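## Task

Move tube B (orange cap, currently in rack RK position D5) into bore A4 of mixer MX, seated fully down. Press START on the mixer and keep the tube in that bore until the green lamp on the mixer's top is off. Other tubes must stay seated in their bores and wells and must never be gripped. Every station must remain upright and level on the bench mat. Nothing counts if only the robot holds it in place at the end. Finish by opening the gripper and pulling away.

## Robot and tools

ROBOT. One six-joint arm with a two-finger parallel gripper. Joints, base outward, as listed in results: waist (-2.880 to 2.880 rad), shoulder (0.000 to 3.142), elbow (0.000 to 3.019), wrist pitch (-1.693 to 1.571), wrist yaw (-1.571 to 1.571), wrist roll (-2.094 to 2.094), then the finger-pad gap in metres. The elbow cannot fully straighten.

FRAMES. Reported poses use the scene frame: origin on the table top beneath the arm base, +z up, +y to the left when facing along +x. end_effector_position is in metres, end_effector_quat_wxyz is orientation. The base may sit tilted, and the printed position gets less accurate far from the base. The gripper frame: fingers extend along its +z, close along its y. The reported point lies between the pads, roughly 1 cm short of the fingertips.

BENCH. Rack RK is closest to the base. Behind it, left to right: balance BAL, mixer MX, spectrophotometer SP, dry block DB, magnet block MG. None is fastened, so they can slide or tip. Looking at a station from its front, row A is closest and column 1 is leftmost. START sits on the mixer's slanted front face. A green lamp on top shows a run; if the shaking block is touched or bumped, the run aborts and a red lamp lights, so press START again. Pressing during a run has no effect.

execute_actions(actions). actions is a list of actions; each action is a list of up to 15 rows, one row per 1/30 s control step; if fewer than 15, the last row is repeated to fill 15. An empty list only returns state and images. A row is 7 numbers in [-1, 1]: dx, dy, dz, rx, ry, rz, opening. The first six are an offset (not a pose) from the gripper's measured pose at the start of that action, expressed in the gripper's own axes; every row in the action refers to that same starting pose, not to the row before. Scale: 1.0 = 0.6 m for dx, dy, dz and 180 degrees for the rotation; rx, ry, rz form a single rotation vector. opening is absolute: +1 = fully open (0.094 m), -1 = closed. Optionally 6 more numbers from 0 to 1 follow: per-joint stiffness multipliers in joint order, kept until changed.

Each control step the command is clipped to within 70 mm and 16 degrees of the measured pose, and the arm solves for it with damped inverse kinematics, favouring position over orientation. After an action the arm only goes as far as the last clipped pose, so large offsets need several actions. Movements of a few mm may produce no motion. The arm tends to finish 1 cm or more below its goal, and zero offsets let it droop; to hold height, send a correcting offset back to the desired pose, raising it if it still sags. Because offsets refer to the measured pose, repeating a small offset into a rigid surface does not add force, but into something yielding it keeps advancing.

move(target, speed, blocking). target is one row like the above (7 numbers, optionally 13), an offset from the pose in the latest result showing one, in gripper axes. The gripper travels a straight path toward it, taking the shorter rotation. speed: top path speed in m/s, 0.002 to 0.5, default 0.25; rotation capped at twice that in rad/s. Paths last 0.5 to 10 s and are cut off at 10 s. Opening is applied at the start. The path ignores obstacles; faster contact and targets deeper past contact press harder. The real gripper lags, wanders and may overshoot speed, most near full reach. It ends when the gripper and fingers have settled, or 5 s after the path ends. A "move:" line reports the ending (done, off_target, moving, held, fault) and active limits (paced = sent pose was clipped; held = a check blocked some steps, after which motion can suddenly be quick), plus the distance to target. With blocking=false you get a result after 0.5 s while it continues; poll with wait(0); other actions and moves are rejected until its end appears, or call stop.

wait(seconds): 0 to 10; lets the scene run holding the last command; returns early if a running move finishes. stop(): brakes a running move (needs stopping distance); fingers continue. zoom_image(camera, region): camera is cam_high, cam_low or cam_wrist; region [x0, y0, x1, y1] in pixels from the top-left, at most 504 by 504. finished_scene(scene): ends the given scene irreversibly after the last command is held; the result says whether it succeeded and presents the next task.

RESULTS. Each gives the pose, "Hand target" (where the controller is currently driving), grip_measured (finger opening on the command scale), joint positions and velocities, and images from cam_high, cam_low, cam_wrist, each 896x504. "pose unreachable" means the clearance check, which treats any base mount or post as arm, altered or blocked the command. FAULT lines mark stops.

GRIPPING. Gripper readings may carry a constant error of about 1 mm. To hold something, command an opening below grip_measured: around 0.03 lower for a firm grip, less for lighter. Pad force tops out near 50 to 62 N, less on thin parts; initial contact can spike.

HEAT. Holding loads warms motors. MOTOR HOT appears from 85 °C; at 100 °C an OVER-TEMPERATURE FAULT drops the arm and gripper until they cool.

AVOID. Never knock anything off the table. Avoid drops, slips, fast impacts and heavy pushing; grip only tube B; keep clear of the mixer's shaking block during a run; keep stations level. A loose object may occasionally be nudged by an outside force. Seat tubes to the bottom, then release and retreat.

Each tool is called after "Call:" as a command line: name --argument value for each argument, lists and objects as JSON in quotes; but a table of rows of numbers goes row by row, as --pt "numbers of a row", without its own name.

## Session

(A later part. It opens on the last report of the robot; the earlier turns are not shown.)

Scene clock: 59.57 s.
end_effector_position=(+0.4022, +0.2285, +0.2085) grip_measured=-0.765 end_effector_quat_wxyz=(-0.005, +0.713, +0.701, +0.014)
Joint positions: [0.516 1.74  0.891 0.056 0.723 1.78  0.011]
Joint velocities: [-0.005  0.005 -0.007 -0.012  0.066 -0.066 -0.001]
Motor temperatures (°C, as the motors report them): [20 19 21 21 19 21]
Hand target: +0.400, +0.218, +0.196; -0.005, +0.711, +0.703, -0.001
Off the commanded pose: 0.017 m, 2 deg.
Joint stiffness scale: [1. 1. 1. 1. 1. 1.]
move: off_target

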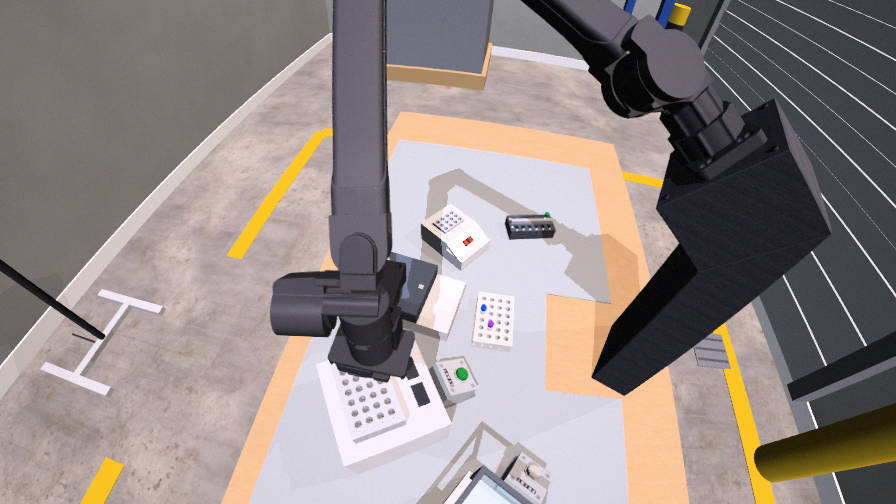

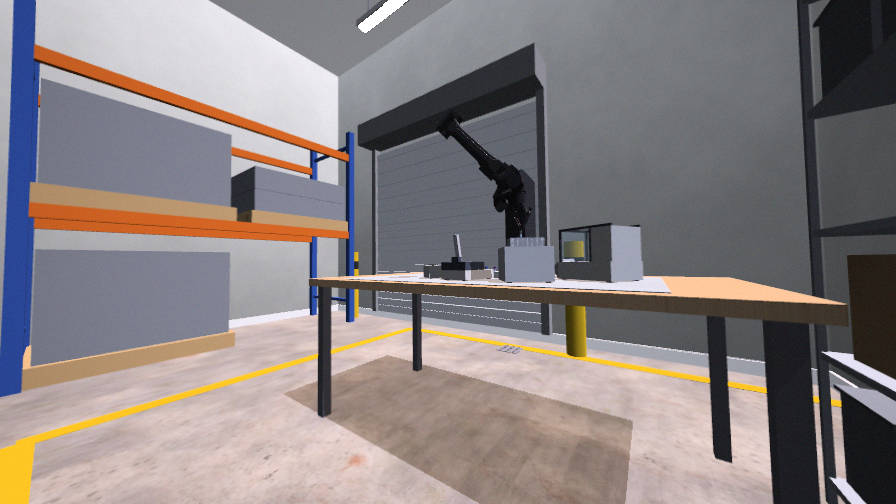

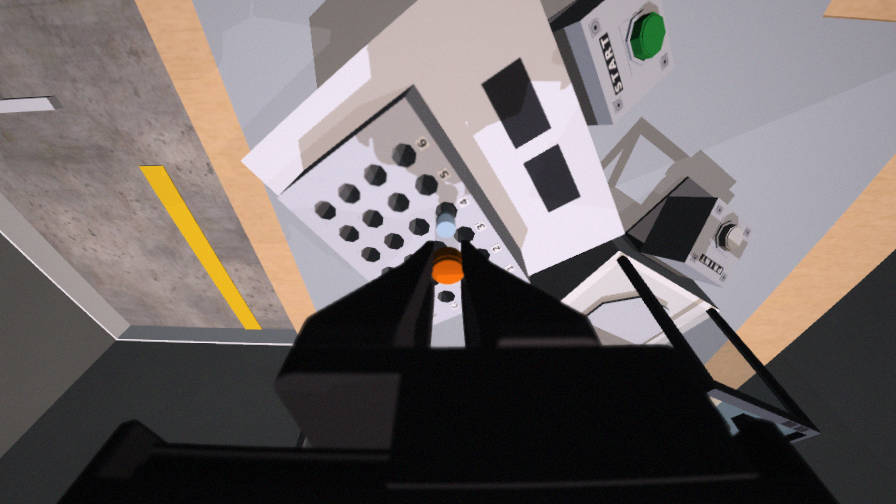

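Call:
move --target '[-0.012,-0.016,0.05,0.008,-0.008,0,-0.78]' --speed 0.03

Call:
zoom_image --camera "cam_wrist" --region '[350,130,550,290]'

Scene clock: 62.93 s.
end_effector_position=(+0.4039, +0.2330, +0.2051) grip_measured=-0.765 end_effector_quat_wxyz=(-0.006, +0.714, +0.700, +0.018)
Joint positions: [0.516 1.754 0.9   0.069 0.718 1.777 0.011]
Joint velocities: [ 0.005 -0.005  0.007 -0.007 -0.037 -0.007  0.001]
Motor temperatures (°C, as the motors report them): [20 19 21 21 19 21]
Hand target: +0.392, +0.222, +0.180; -0.006, +0.713, +0.701, -0.004
Off the commanded pose: 0.031 m, 3 deg.
Joint stiffness scale: [1. 1. 1. 1. 1. 1.]
move: off_target

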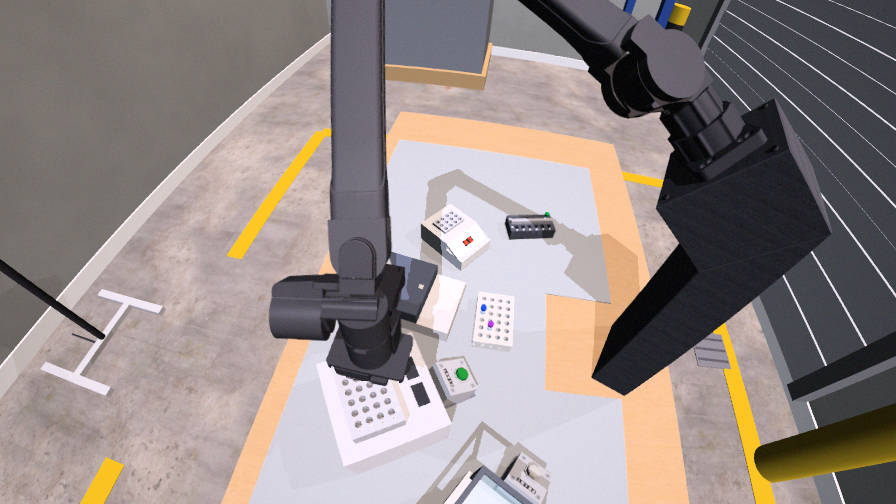

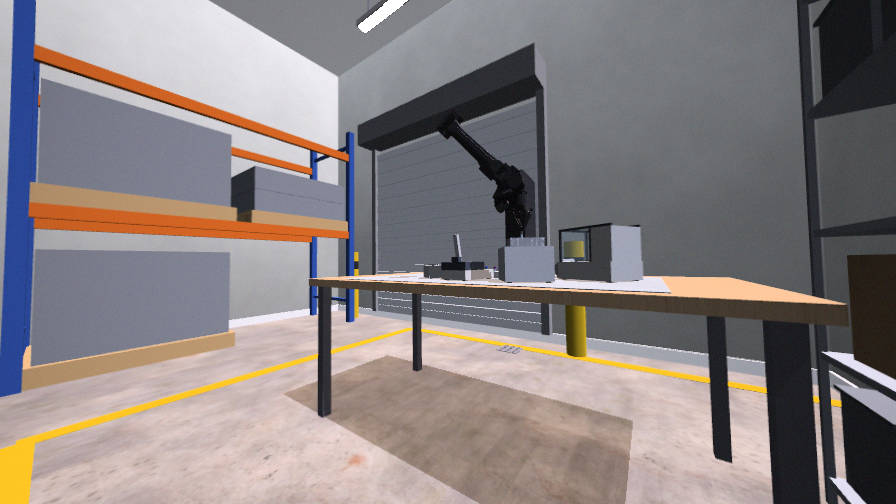

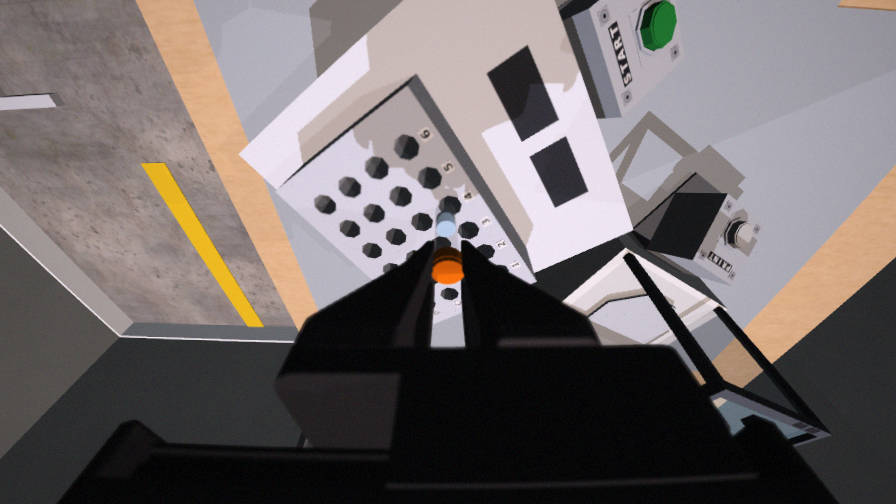

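Region (350, 130, 550, 290) of cam_wrist's 896x504 image, scaled by 2.520, with more detail than that image has; it fills the top 403 rows of this view, and the rest is white.

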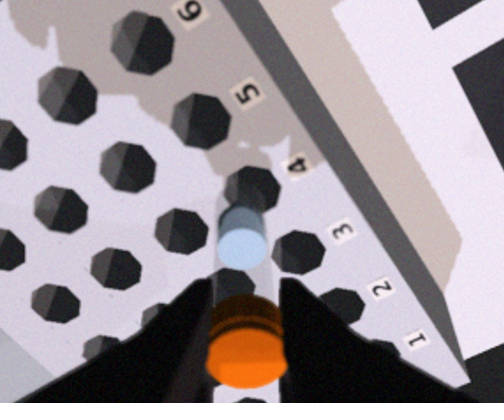

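Call:
execute_actions --actions '[[[-0.034,0.0,0.008,0.005,-0.012,0,-0.78]]]'

Call:
zoom_image --camera "cam_wrist" --region '[350,130,550,290]'

Scene clock: 65.43 s.
end_effector_position=(+0.4044, +0.2300, +0.2061) grip_measured=-0.765 end_effector_quat_wxyz=(-0.002, +0.713, +0.701, +0.014)
Joint positions: [0.515 1.749 0.9   0.058 0.728 1.776 0.011]
Joint velocities: [ 0.005  0.005  0.012 -0.002 -0.007  0.037  0.001]
Motor temperatures (°C, as the motors report them): [20 19 21 21 19 21]
Hand target: +0.404, +0.213, +0.200; +0.002, +0.714, +0.700, -0.001
Off the commanded pose: 0.018 m, 2 deg.
Joint stiffness scale: [1. 1. 1. 1. 1. 1.]

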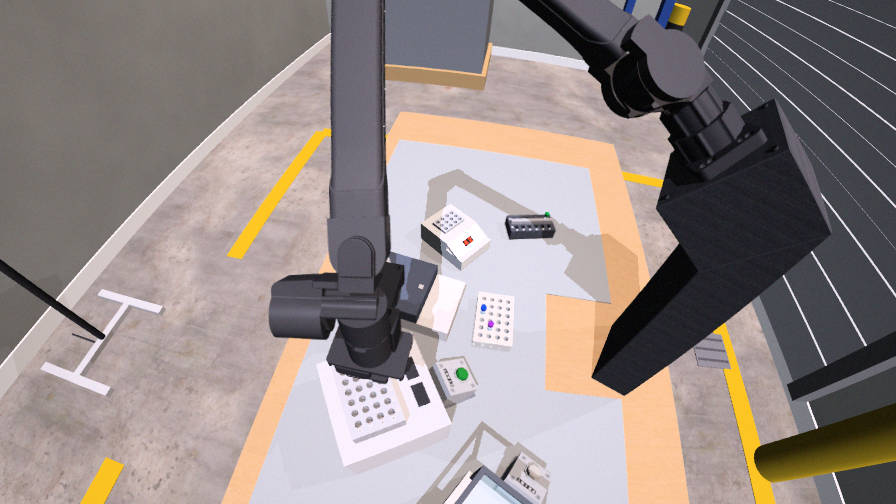

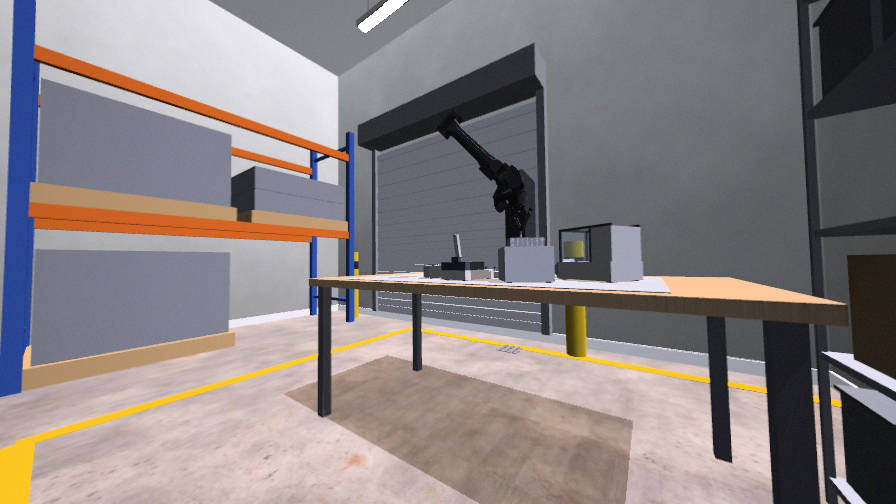

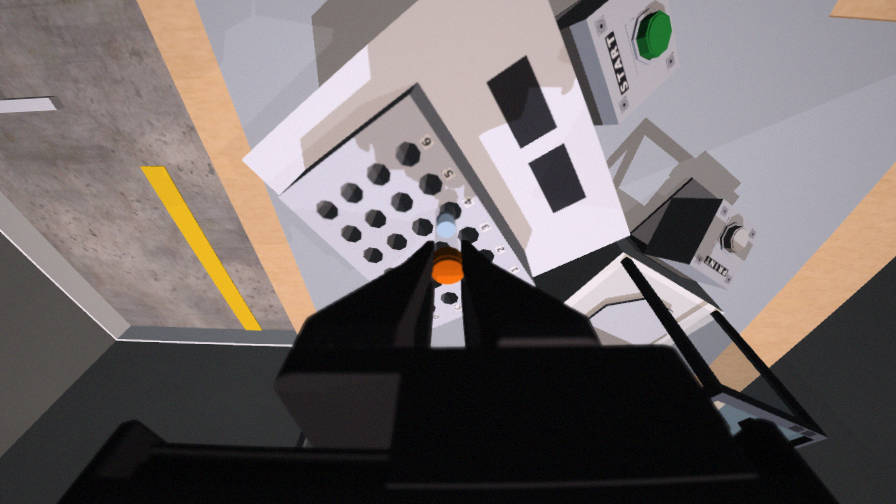

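Region (350, 130, 550, 290) of cam_wrist's 896x504 image, scaled by 2.520, with more detail than that image has; it fills the top 403 rows of this view, and the rest is white.

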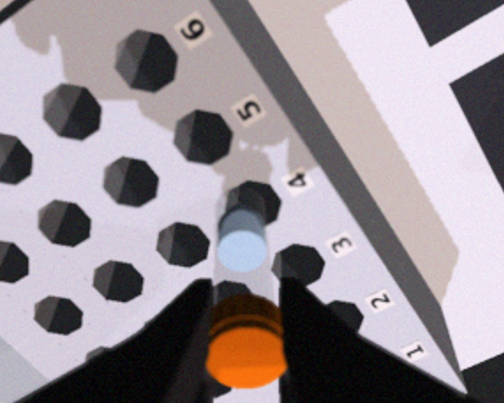

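Call:
execute_actions --actions '[[[-0.028,-0.007,0.016,0.007,-0.007,0,-0.78]]]'

Call:
zoom_image --camera "cam_wrist" --region '[350,130,550,290]'

Scene clock: 67.70 s.
end_effector_position=(+0.4043, +0.2300, +0.2057) grip_measured=-0.765 end_effector_quat_wxyz=(-0.004, +0.713, +0.701, +0.014)
Joint positions: [0.514 1.749 0.9   0.058 0.724 1.776 0.011]
Joint velocities: [ 0.005 -0.005 -0.012 -0.007  0.022  0.007  0.001]
Motor temperatures (°C, as the motors report them): [20 19 21 21 19 21]
Hand target: +0.400, +0.214, +0.196; -0.003, +0.713, +0.702, -0.002
Off the commanded pose: 0.020 m, 2 deg.
Joint stiffness scale: [1. 1. 1. 1. 1. 1.]

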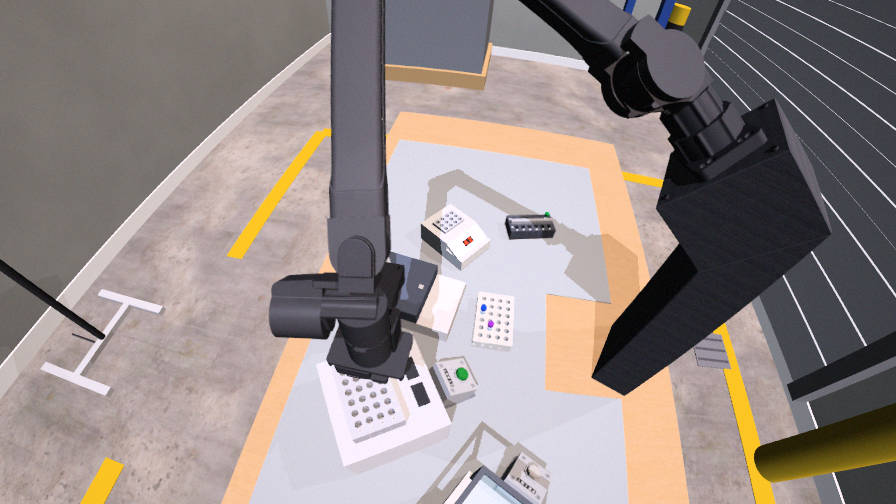

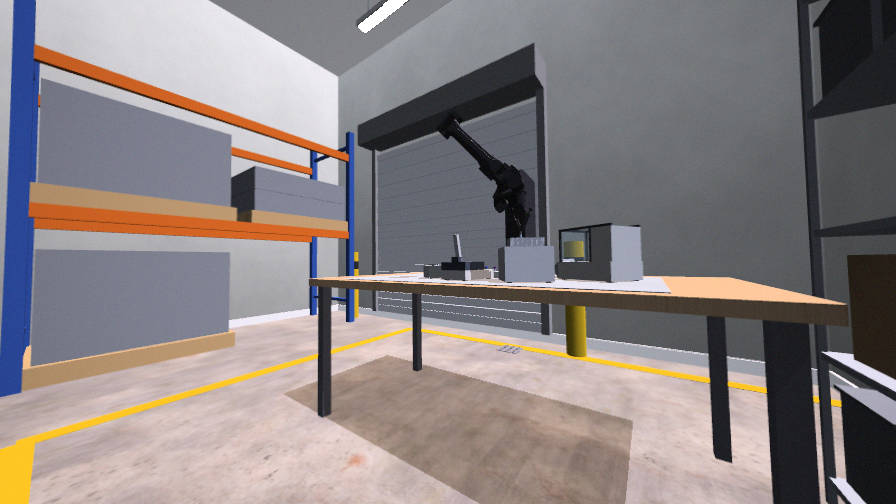

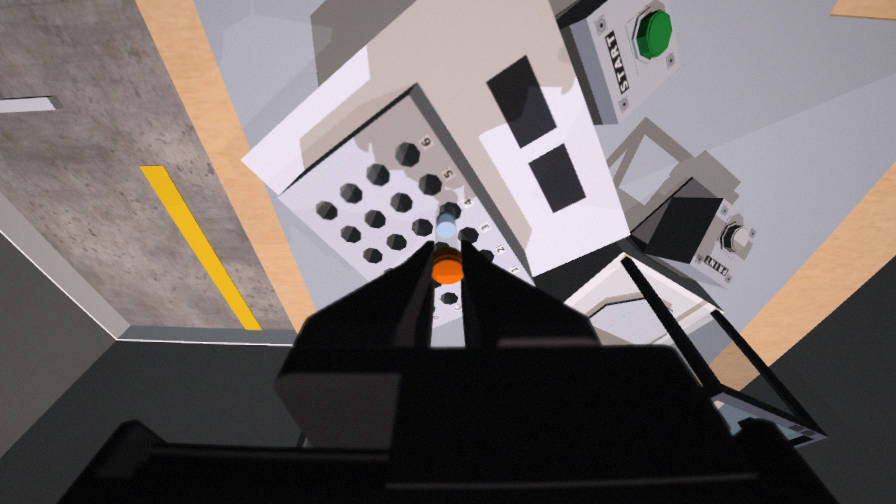

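Region (350, 130, 550, 290) of cam_wrist's 896x504 image, scaled by 2.520, with more detail than that image has; it fills the top 403 rows of this view, and the rest is white.

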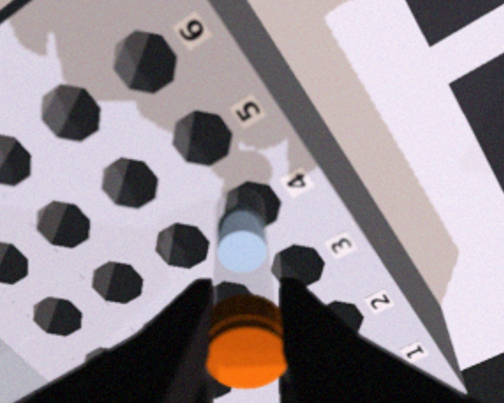

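Call:
execute_actions --actions '[[[-0.034,-0.012,0.014,0.007,-0.007,0,-0.78]]]'

Call:
zoom_image --camera "cam_wrist" --region '[350,130,550,290]'

Scene clock: 70.33 s.
end_effector_position=(+0.4005, +0.2282, +0.2052) grip_measured=-0.765 end_effector_quat_wxyz=(-0.008, +0.712, +0.702, +0.013)
Joint positions: [0.51  1.746 0.892 0.058 0.716 1.775 0.011]
Joint velocities: [-0.005 -0.005 -0.022  0.012  0.022 -0.081 -0.001]
Motor temperatures (°C, as the motors report them): [20 19 21 21 19 21]
Hand target: +0.397, +0.210, +0.197; -0.004, +0.713, +0.701, -0.002
Off the commanded pose: 0.020 m, 2 deg.
Joint stiffness scale: [1. 1. 1. 1. 1. 1.]

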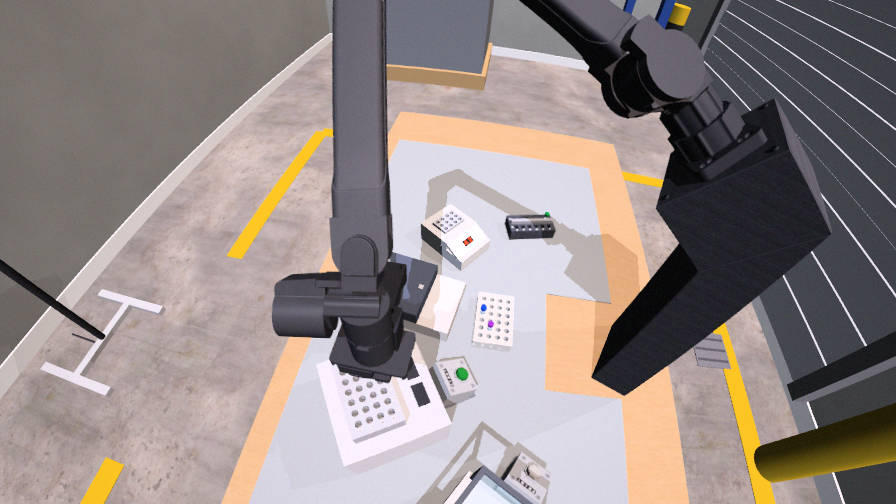

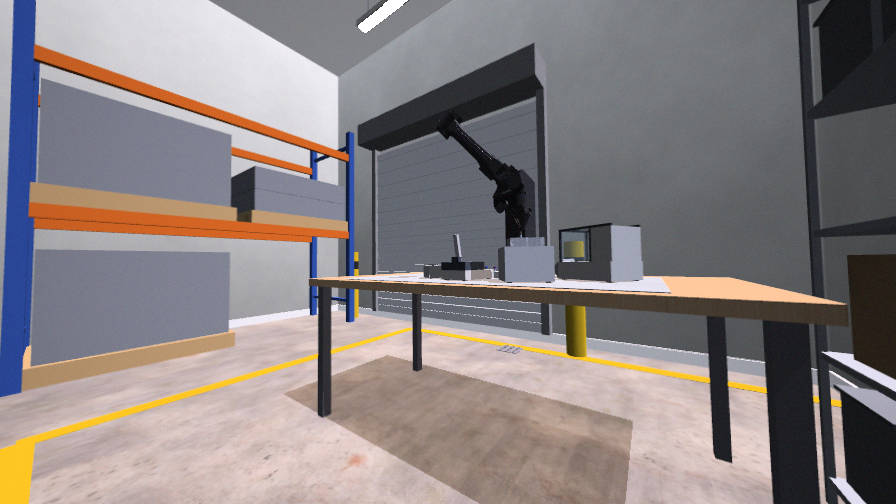

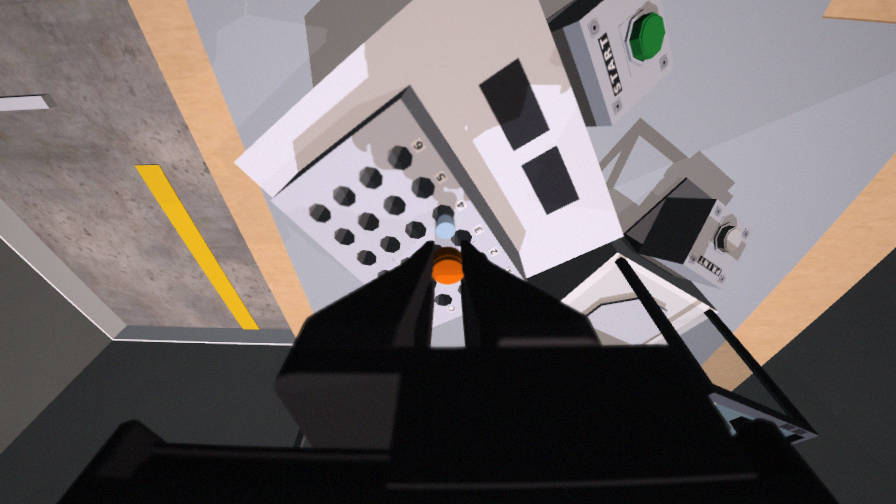

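Region (350, 130, 550, 290) of cam_wrist's 896x504 image, scaled by 2.520, with more detail than that image has; it fills the top 403 rows of this view, and the rest is white.

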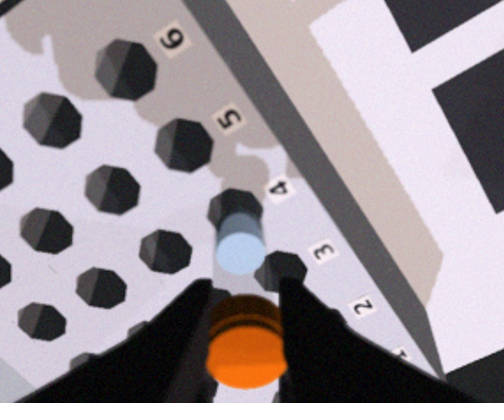

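Call:
execute_actions --actions '[[[-0.034,0.0,0.012,0.003,-0.014,0,-0.78]]]'

Call:
zoom_image --camera "cam_wrist" --region '[350,130,550,290]'

Scene clock: 72.57 s.
end_effector_position=(+0.4008, +0.2266, +0.2052) grip_measured=-0.765 end_effector_quat_wxyz=(-0.004, +0.711, +0.703, +0.011)
Joint positions: [0.51  1.746 0.892 0.058 0.726 1.772 0.011]
Joint velocities: [-0.015 -0.015  0.017 -0.002  0.007 -0.007 -0.   ]
Motor temperatures (°C, as the motors report them): [20 19 21 21 19 21]
Hand target: +0.400, +0.208, +0.198; +0.004, +0.712, +0.702, -0.006
Off the commanded pose: 0.020 m, 2 deg.
Joint stiffness scale: [1. 1. 1. 1. 1. 1.]

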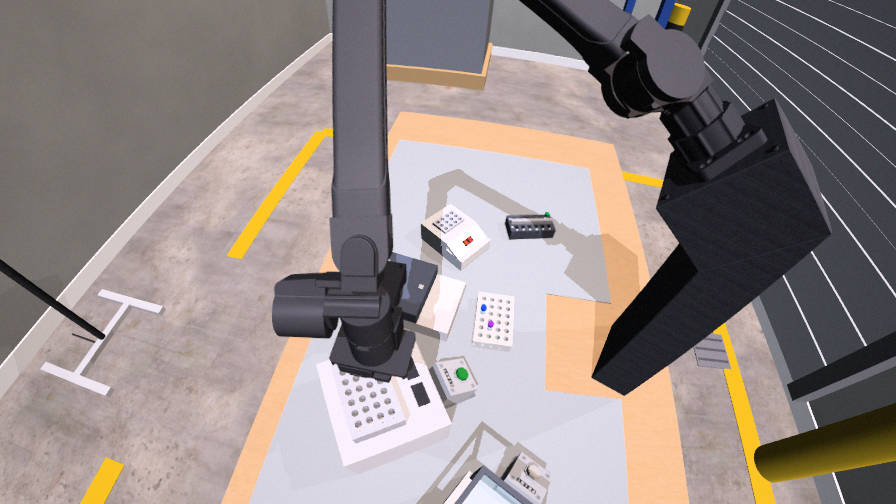

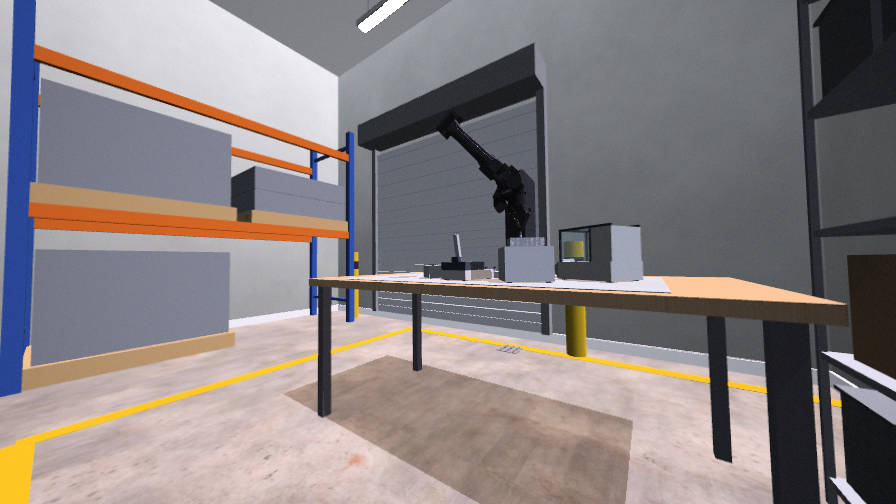

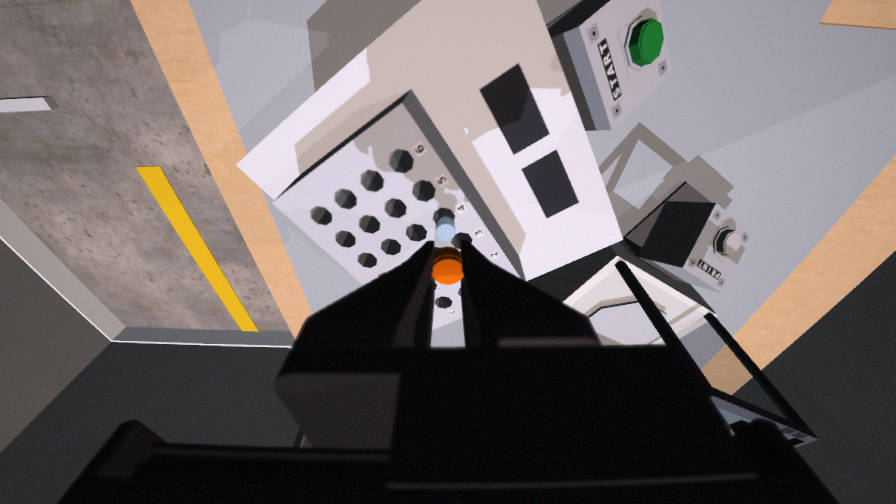

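Region (350, 130, 550, 290) of cam_wrist's 896x504 image, scaled by 2.520, with more detail than that image has; it fills the top 403 rows of this view, and the rest is white.

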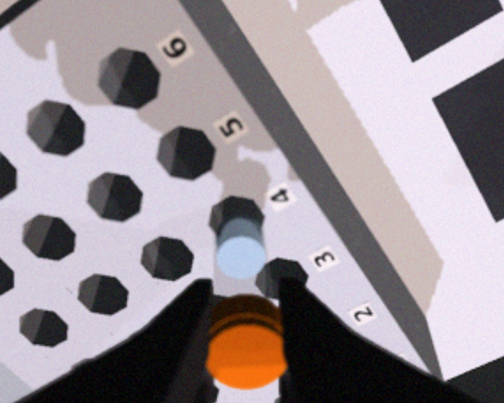

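Call:
execute_actions --actions '[[[-0.014,-0.01,0.045,0.006,-0.008,0,-0.78]]]'

Call:
zoom_image --camera "cam_wrist" --region '[350,130,550,290]'

Scene clock: 76.13 s.
end_effector_position=(+0.4018, +0.2289, +0.1949) grip_measured=-0.765 end_effector_quat_wxyz=(-0.004, +0.712, +0.702, +0.011)
Joint positions: [0.498 1.772 0.909 0.075 0.717 1.763 0.011]
Joint velocities: [-0.005  0.015  0.022 -0.012 -0.051  0.066  0.   ]
Motor temperatures (°C, as the motors report them): [20 19 21 21 19 21]
Hand target: +0.395, +0.219, +0.179; -0.002, +0.711, +0.703, -0.005
Off the commanded pose: 0.021 m, 2 deg.
Joint stiffness scale: [1. 1. 1. 1. 1. 1.]

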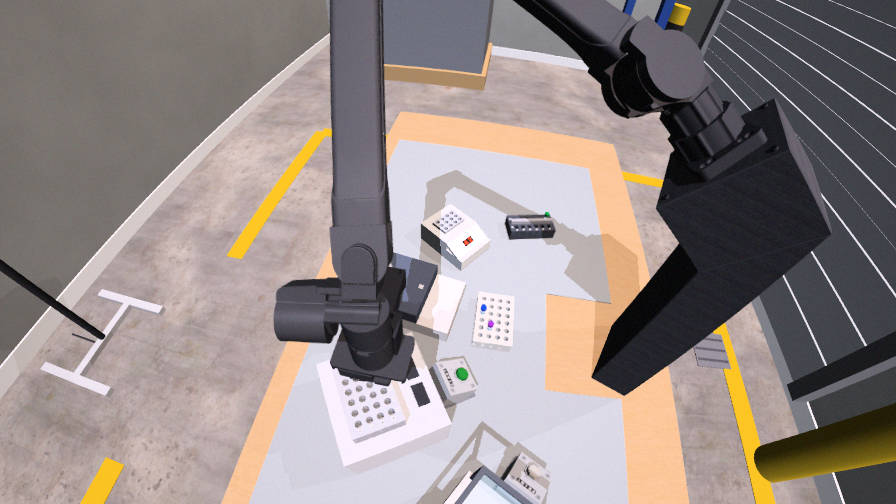

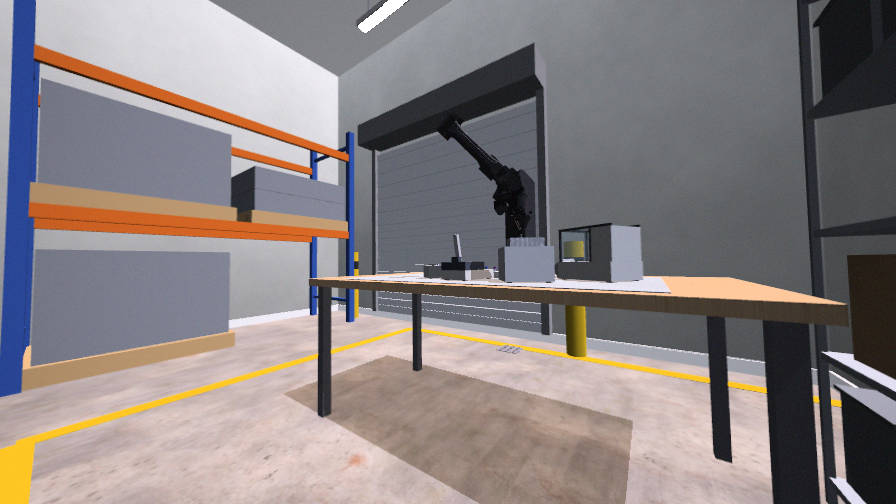

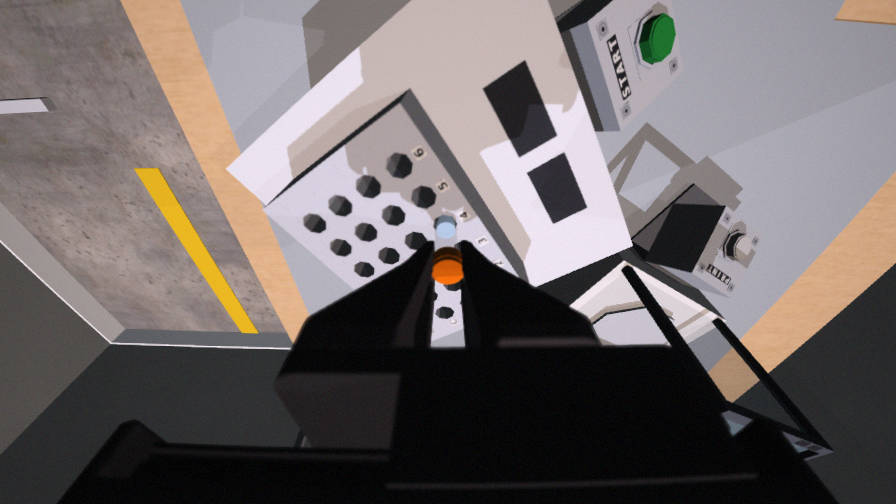

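Region (350, 130, 550, 290) of cam_wrist's 896x504 image, scaled by 2.520, with more detail than that image has; it fills the top 403 rows of this view, and the rest is white.

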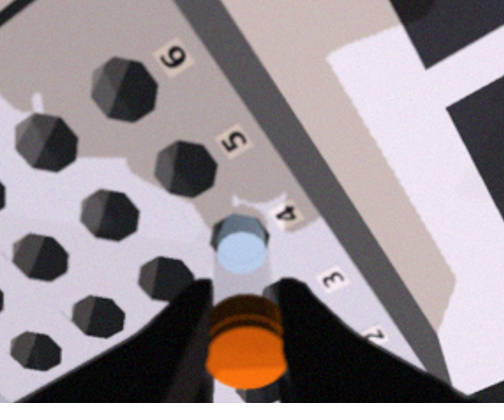

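In.

Call:
execute_actions --actions '[[[-0.015,-0.012,0.042,0.007,-0.007,0,-0.78]],[[-0.015,-0.012,0.042,0.007,-0.007,0,-0.78]],[[-0.015,-0.012,0.042,0.007,-0.007,0,-0.78]],[[-0.015,-0.012,0.042,0.007,-0.007,0,-0.78]]]'

Scene clock: 79.83 s.
end_effector_position=(+0.4023, +0.2296, +0.1748) grip_measured=-0.765 end_effector_quat_wxyz=(-0.007, +0.713, +0.701, +0.007)
Joint positions: [0.471 1.816 0.941 0.093 0.697 1.748 0.011]
Joint velocities: [-0.024 -0.015 -0.002 -0.002  0.051 -0.007 -0.   ]
Motor temperatures (°C, as the motors report them): [20 19 21 21 19 21]
Hand target: +0.394, +0.220, +0.151; -0.007, +0.714, +0.701, -0.008
Off the commanded pose: 0.028 m, 2 deg.
Joint stiffness scale: [1. 1. 1. 1. 1. 1.]

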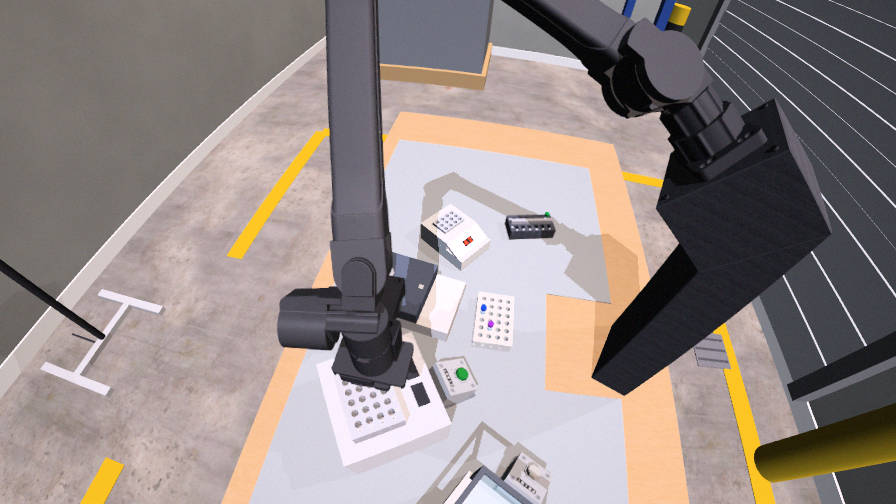

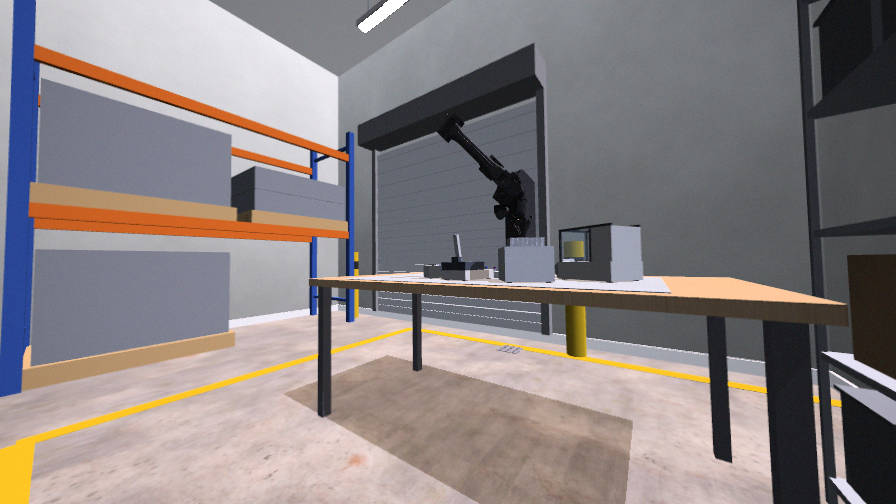

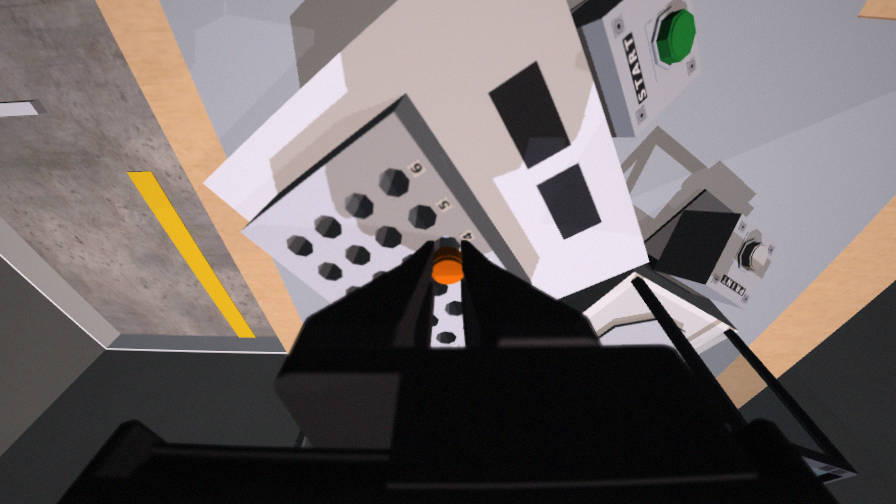

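Call:
execute_actions --actions '[[[0,0,0,0,0,0,-0.45]],[[-0.015,-0.012,0.036,0.007,-0.007,0,-0.45]]]'

Scene clock: 82.40 s.
end_effector_position=(+0.4041, +0.2305, +0.1754) grip_measured=-0.452 end_effector_quat_wxyz=(-0.007, +0.713, +0.701, +0.009)
Joint positions: [0.472 1.815 0.943 0.093 0.696 1.748 0.026]
Joint velocities: [ 0.015 -0.015 -0.007  0.017 -0.022  0.007 -0.   ]
Motor temperatures (°C, as the motors report them): [20 19 21 21 19 21]
Hand target: +0.395, +0.221, +0.155; -0.006, +0.713, +0.701, -0.008
Off the commanded pose: 0.025 m, 2 deg.
Joint stiffness scale: [1. 1. 1. 1. 1. 1.]

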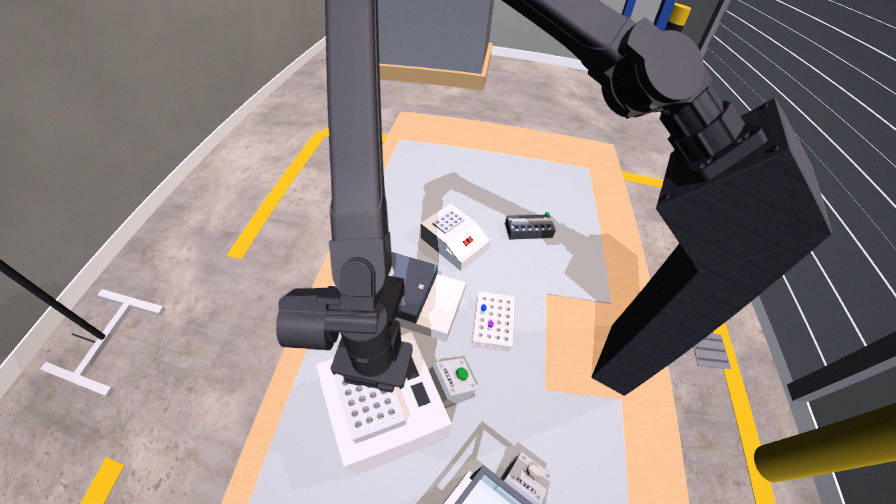

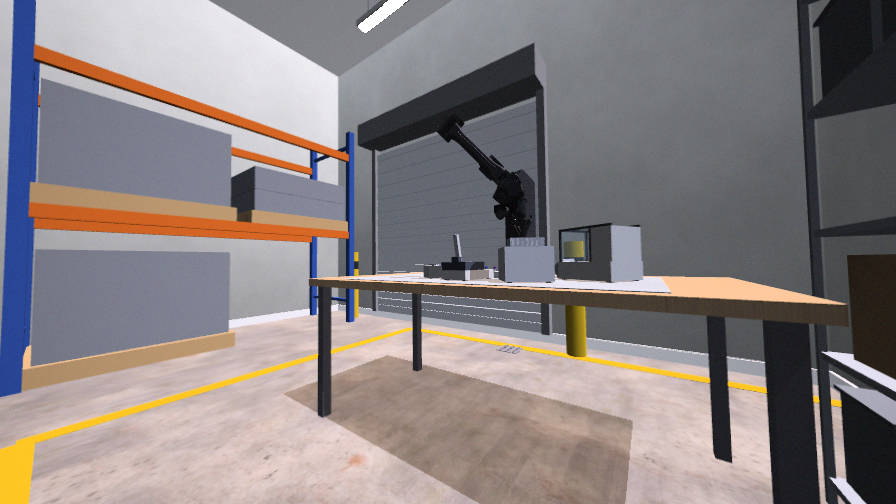

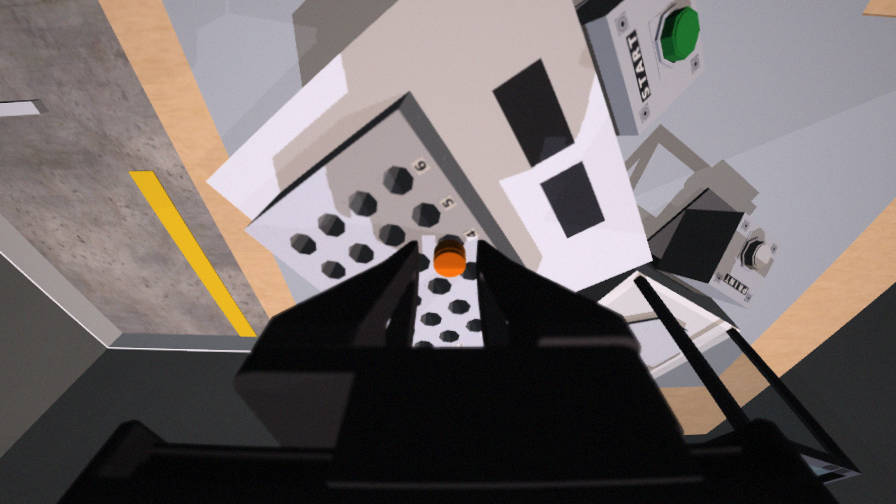

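It dropped further; push from the top anyway.

Call:
execute_actions --actions '[[[0.008,0,-0.05,0,0,0,-0.45]],[[0,0,0,0,0,0,-1]],[[0,0,0,0,0,0,-1]]]'

Scene clock: 85.50 s.
end_effector_position=(+0.4057, +0.2320, +0.2013) grip_measured=-0.987 end_effector_quat_wxyz=(-0.004, +0.712, +0.702, +0.009)
Joint positions: [0.512 1.762 0.919 0.042 0.727 1.781 0.001]
Joint velocities: [-0.005  0.005  0.007  0.002 -0.037 -0.037  0.   ]
Motor temperatures (°C, as the motors report them): [20 19 21 21 19 21]
Hand target: +0.406, +0.232, +0.201; -0.004, +0.712, +0.702, +0.009
Off the commanded pose: 0.000 m, 0 deg.
Joint stiffness scale: [1. 1. 1. 1. 1. 1.]

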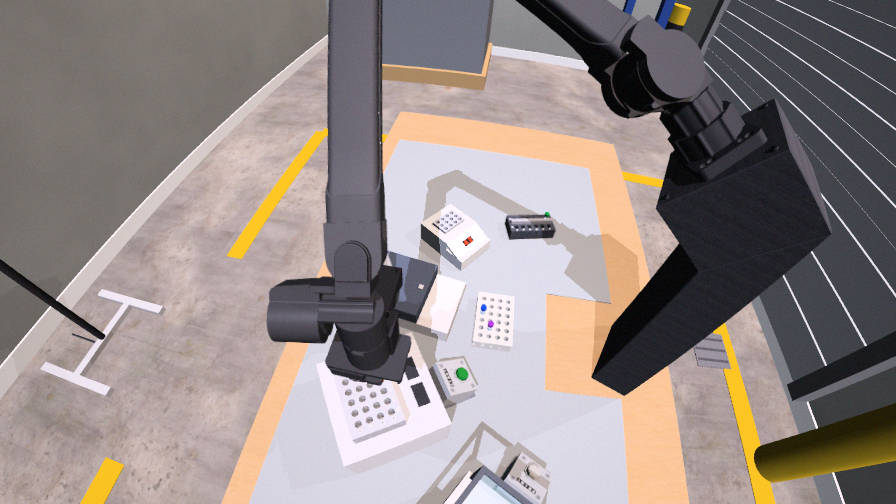

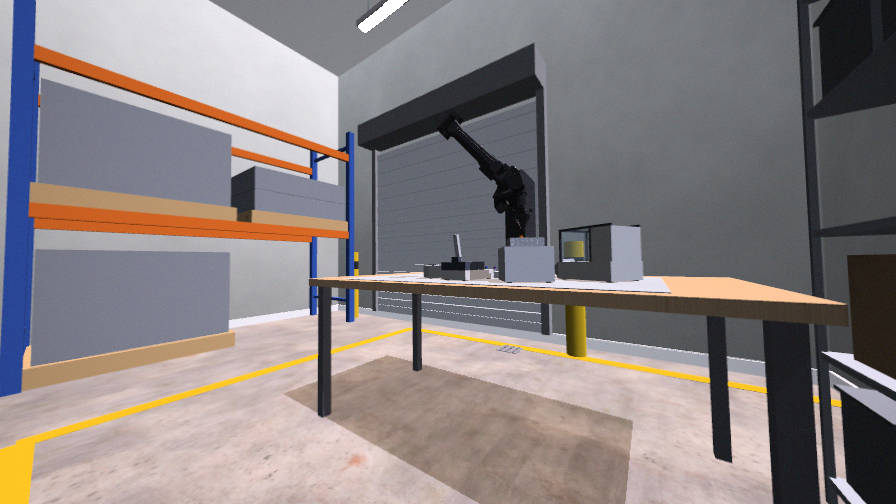

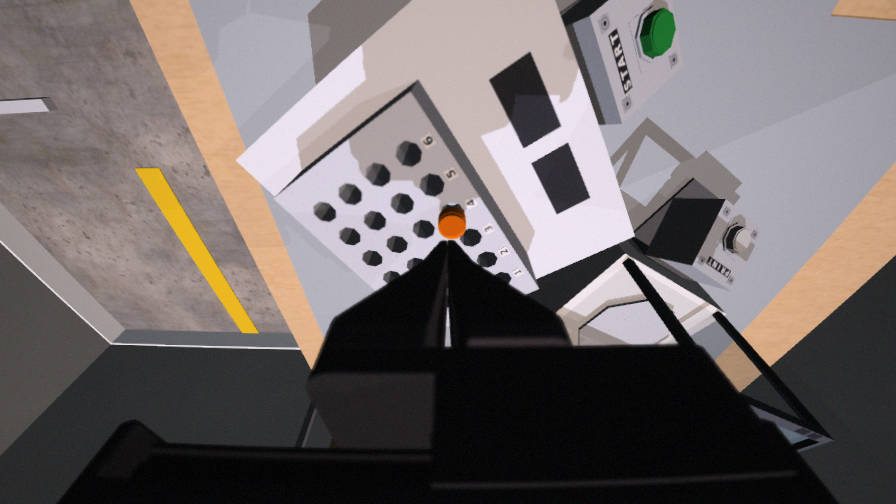

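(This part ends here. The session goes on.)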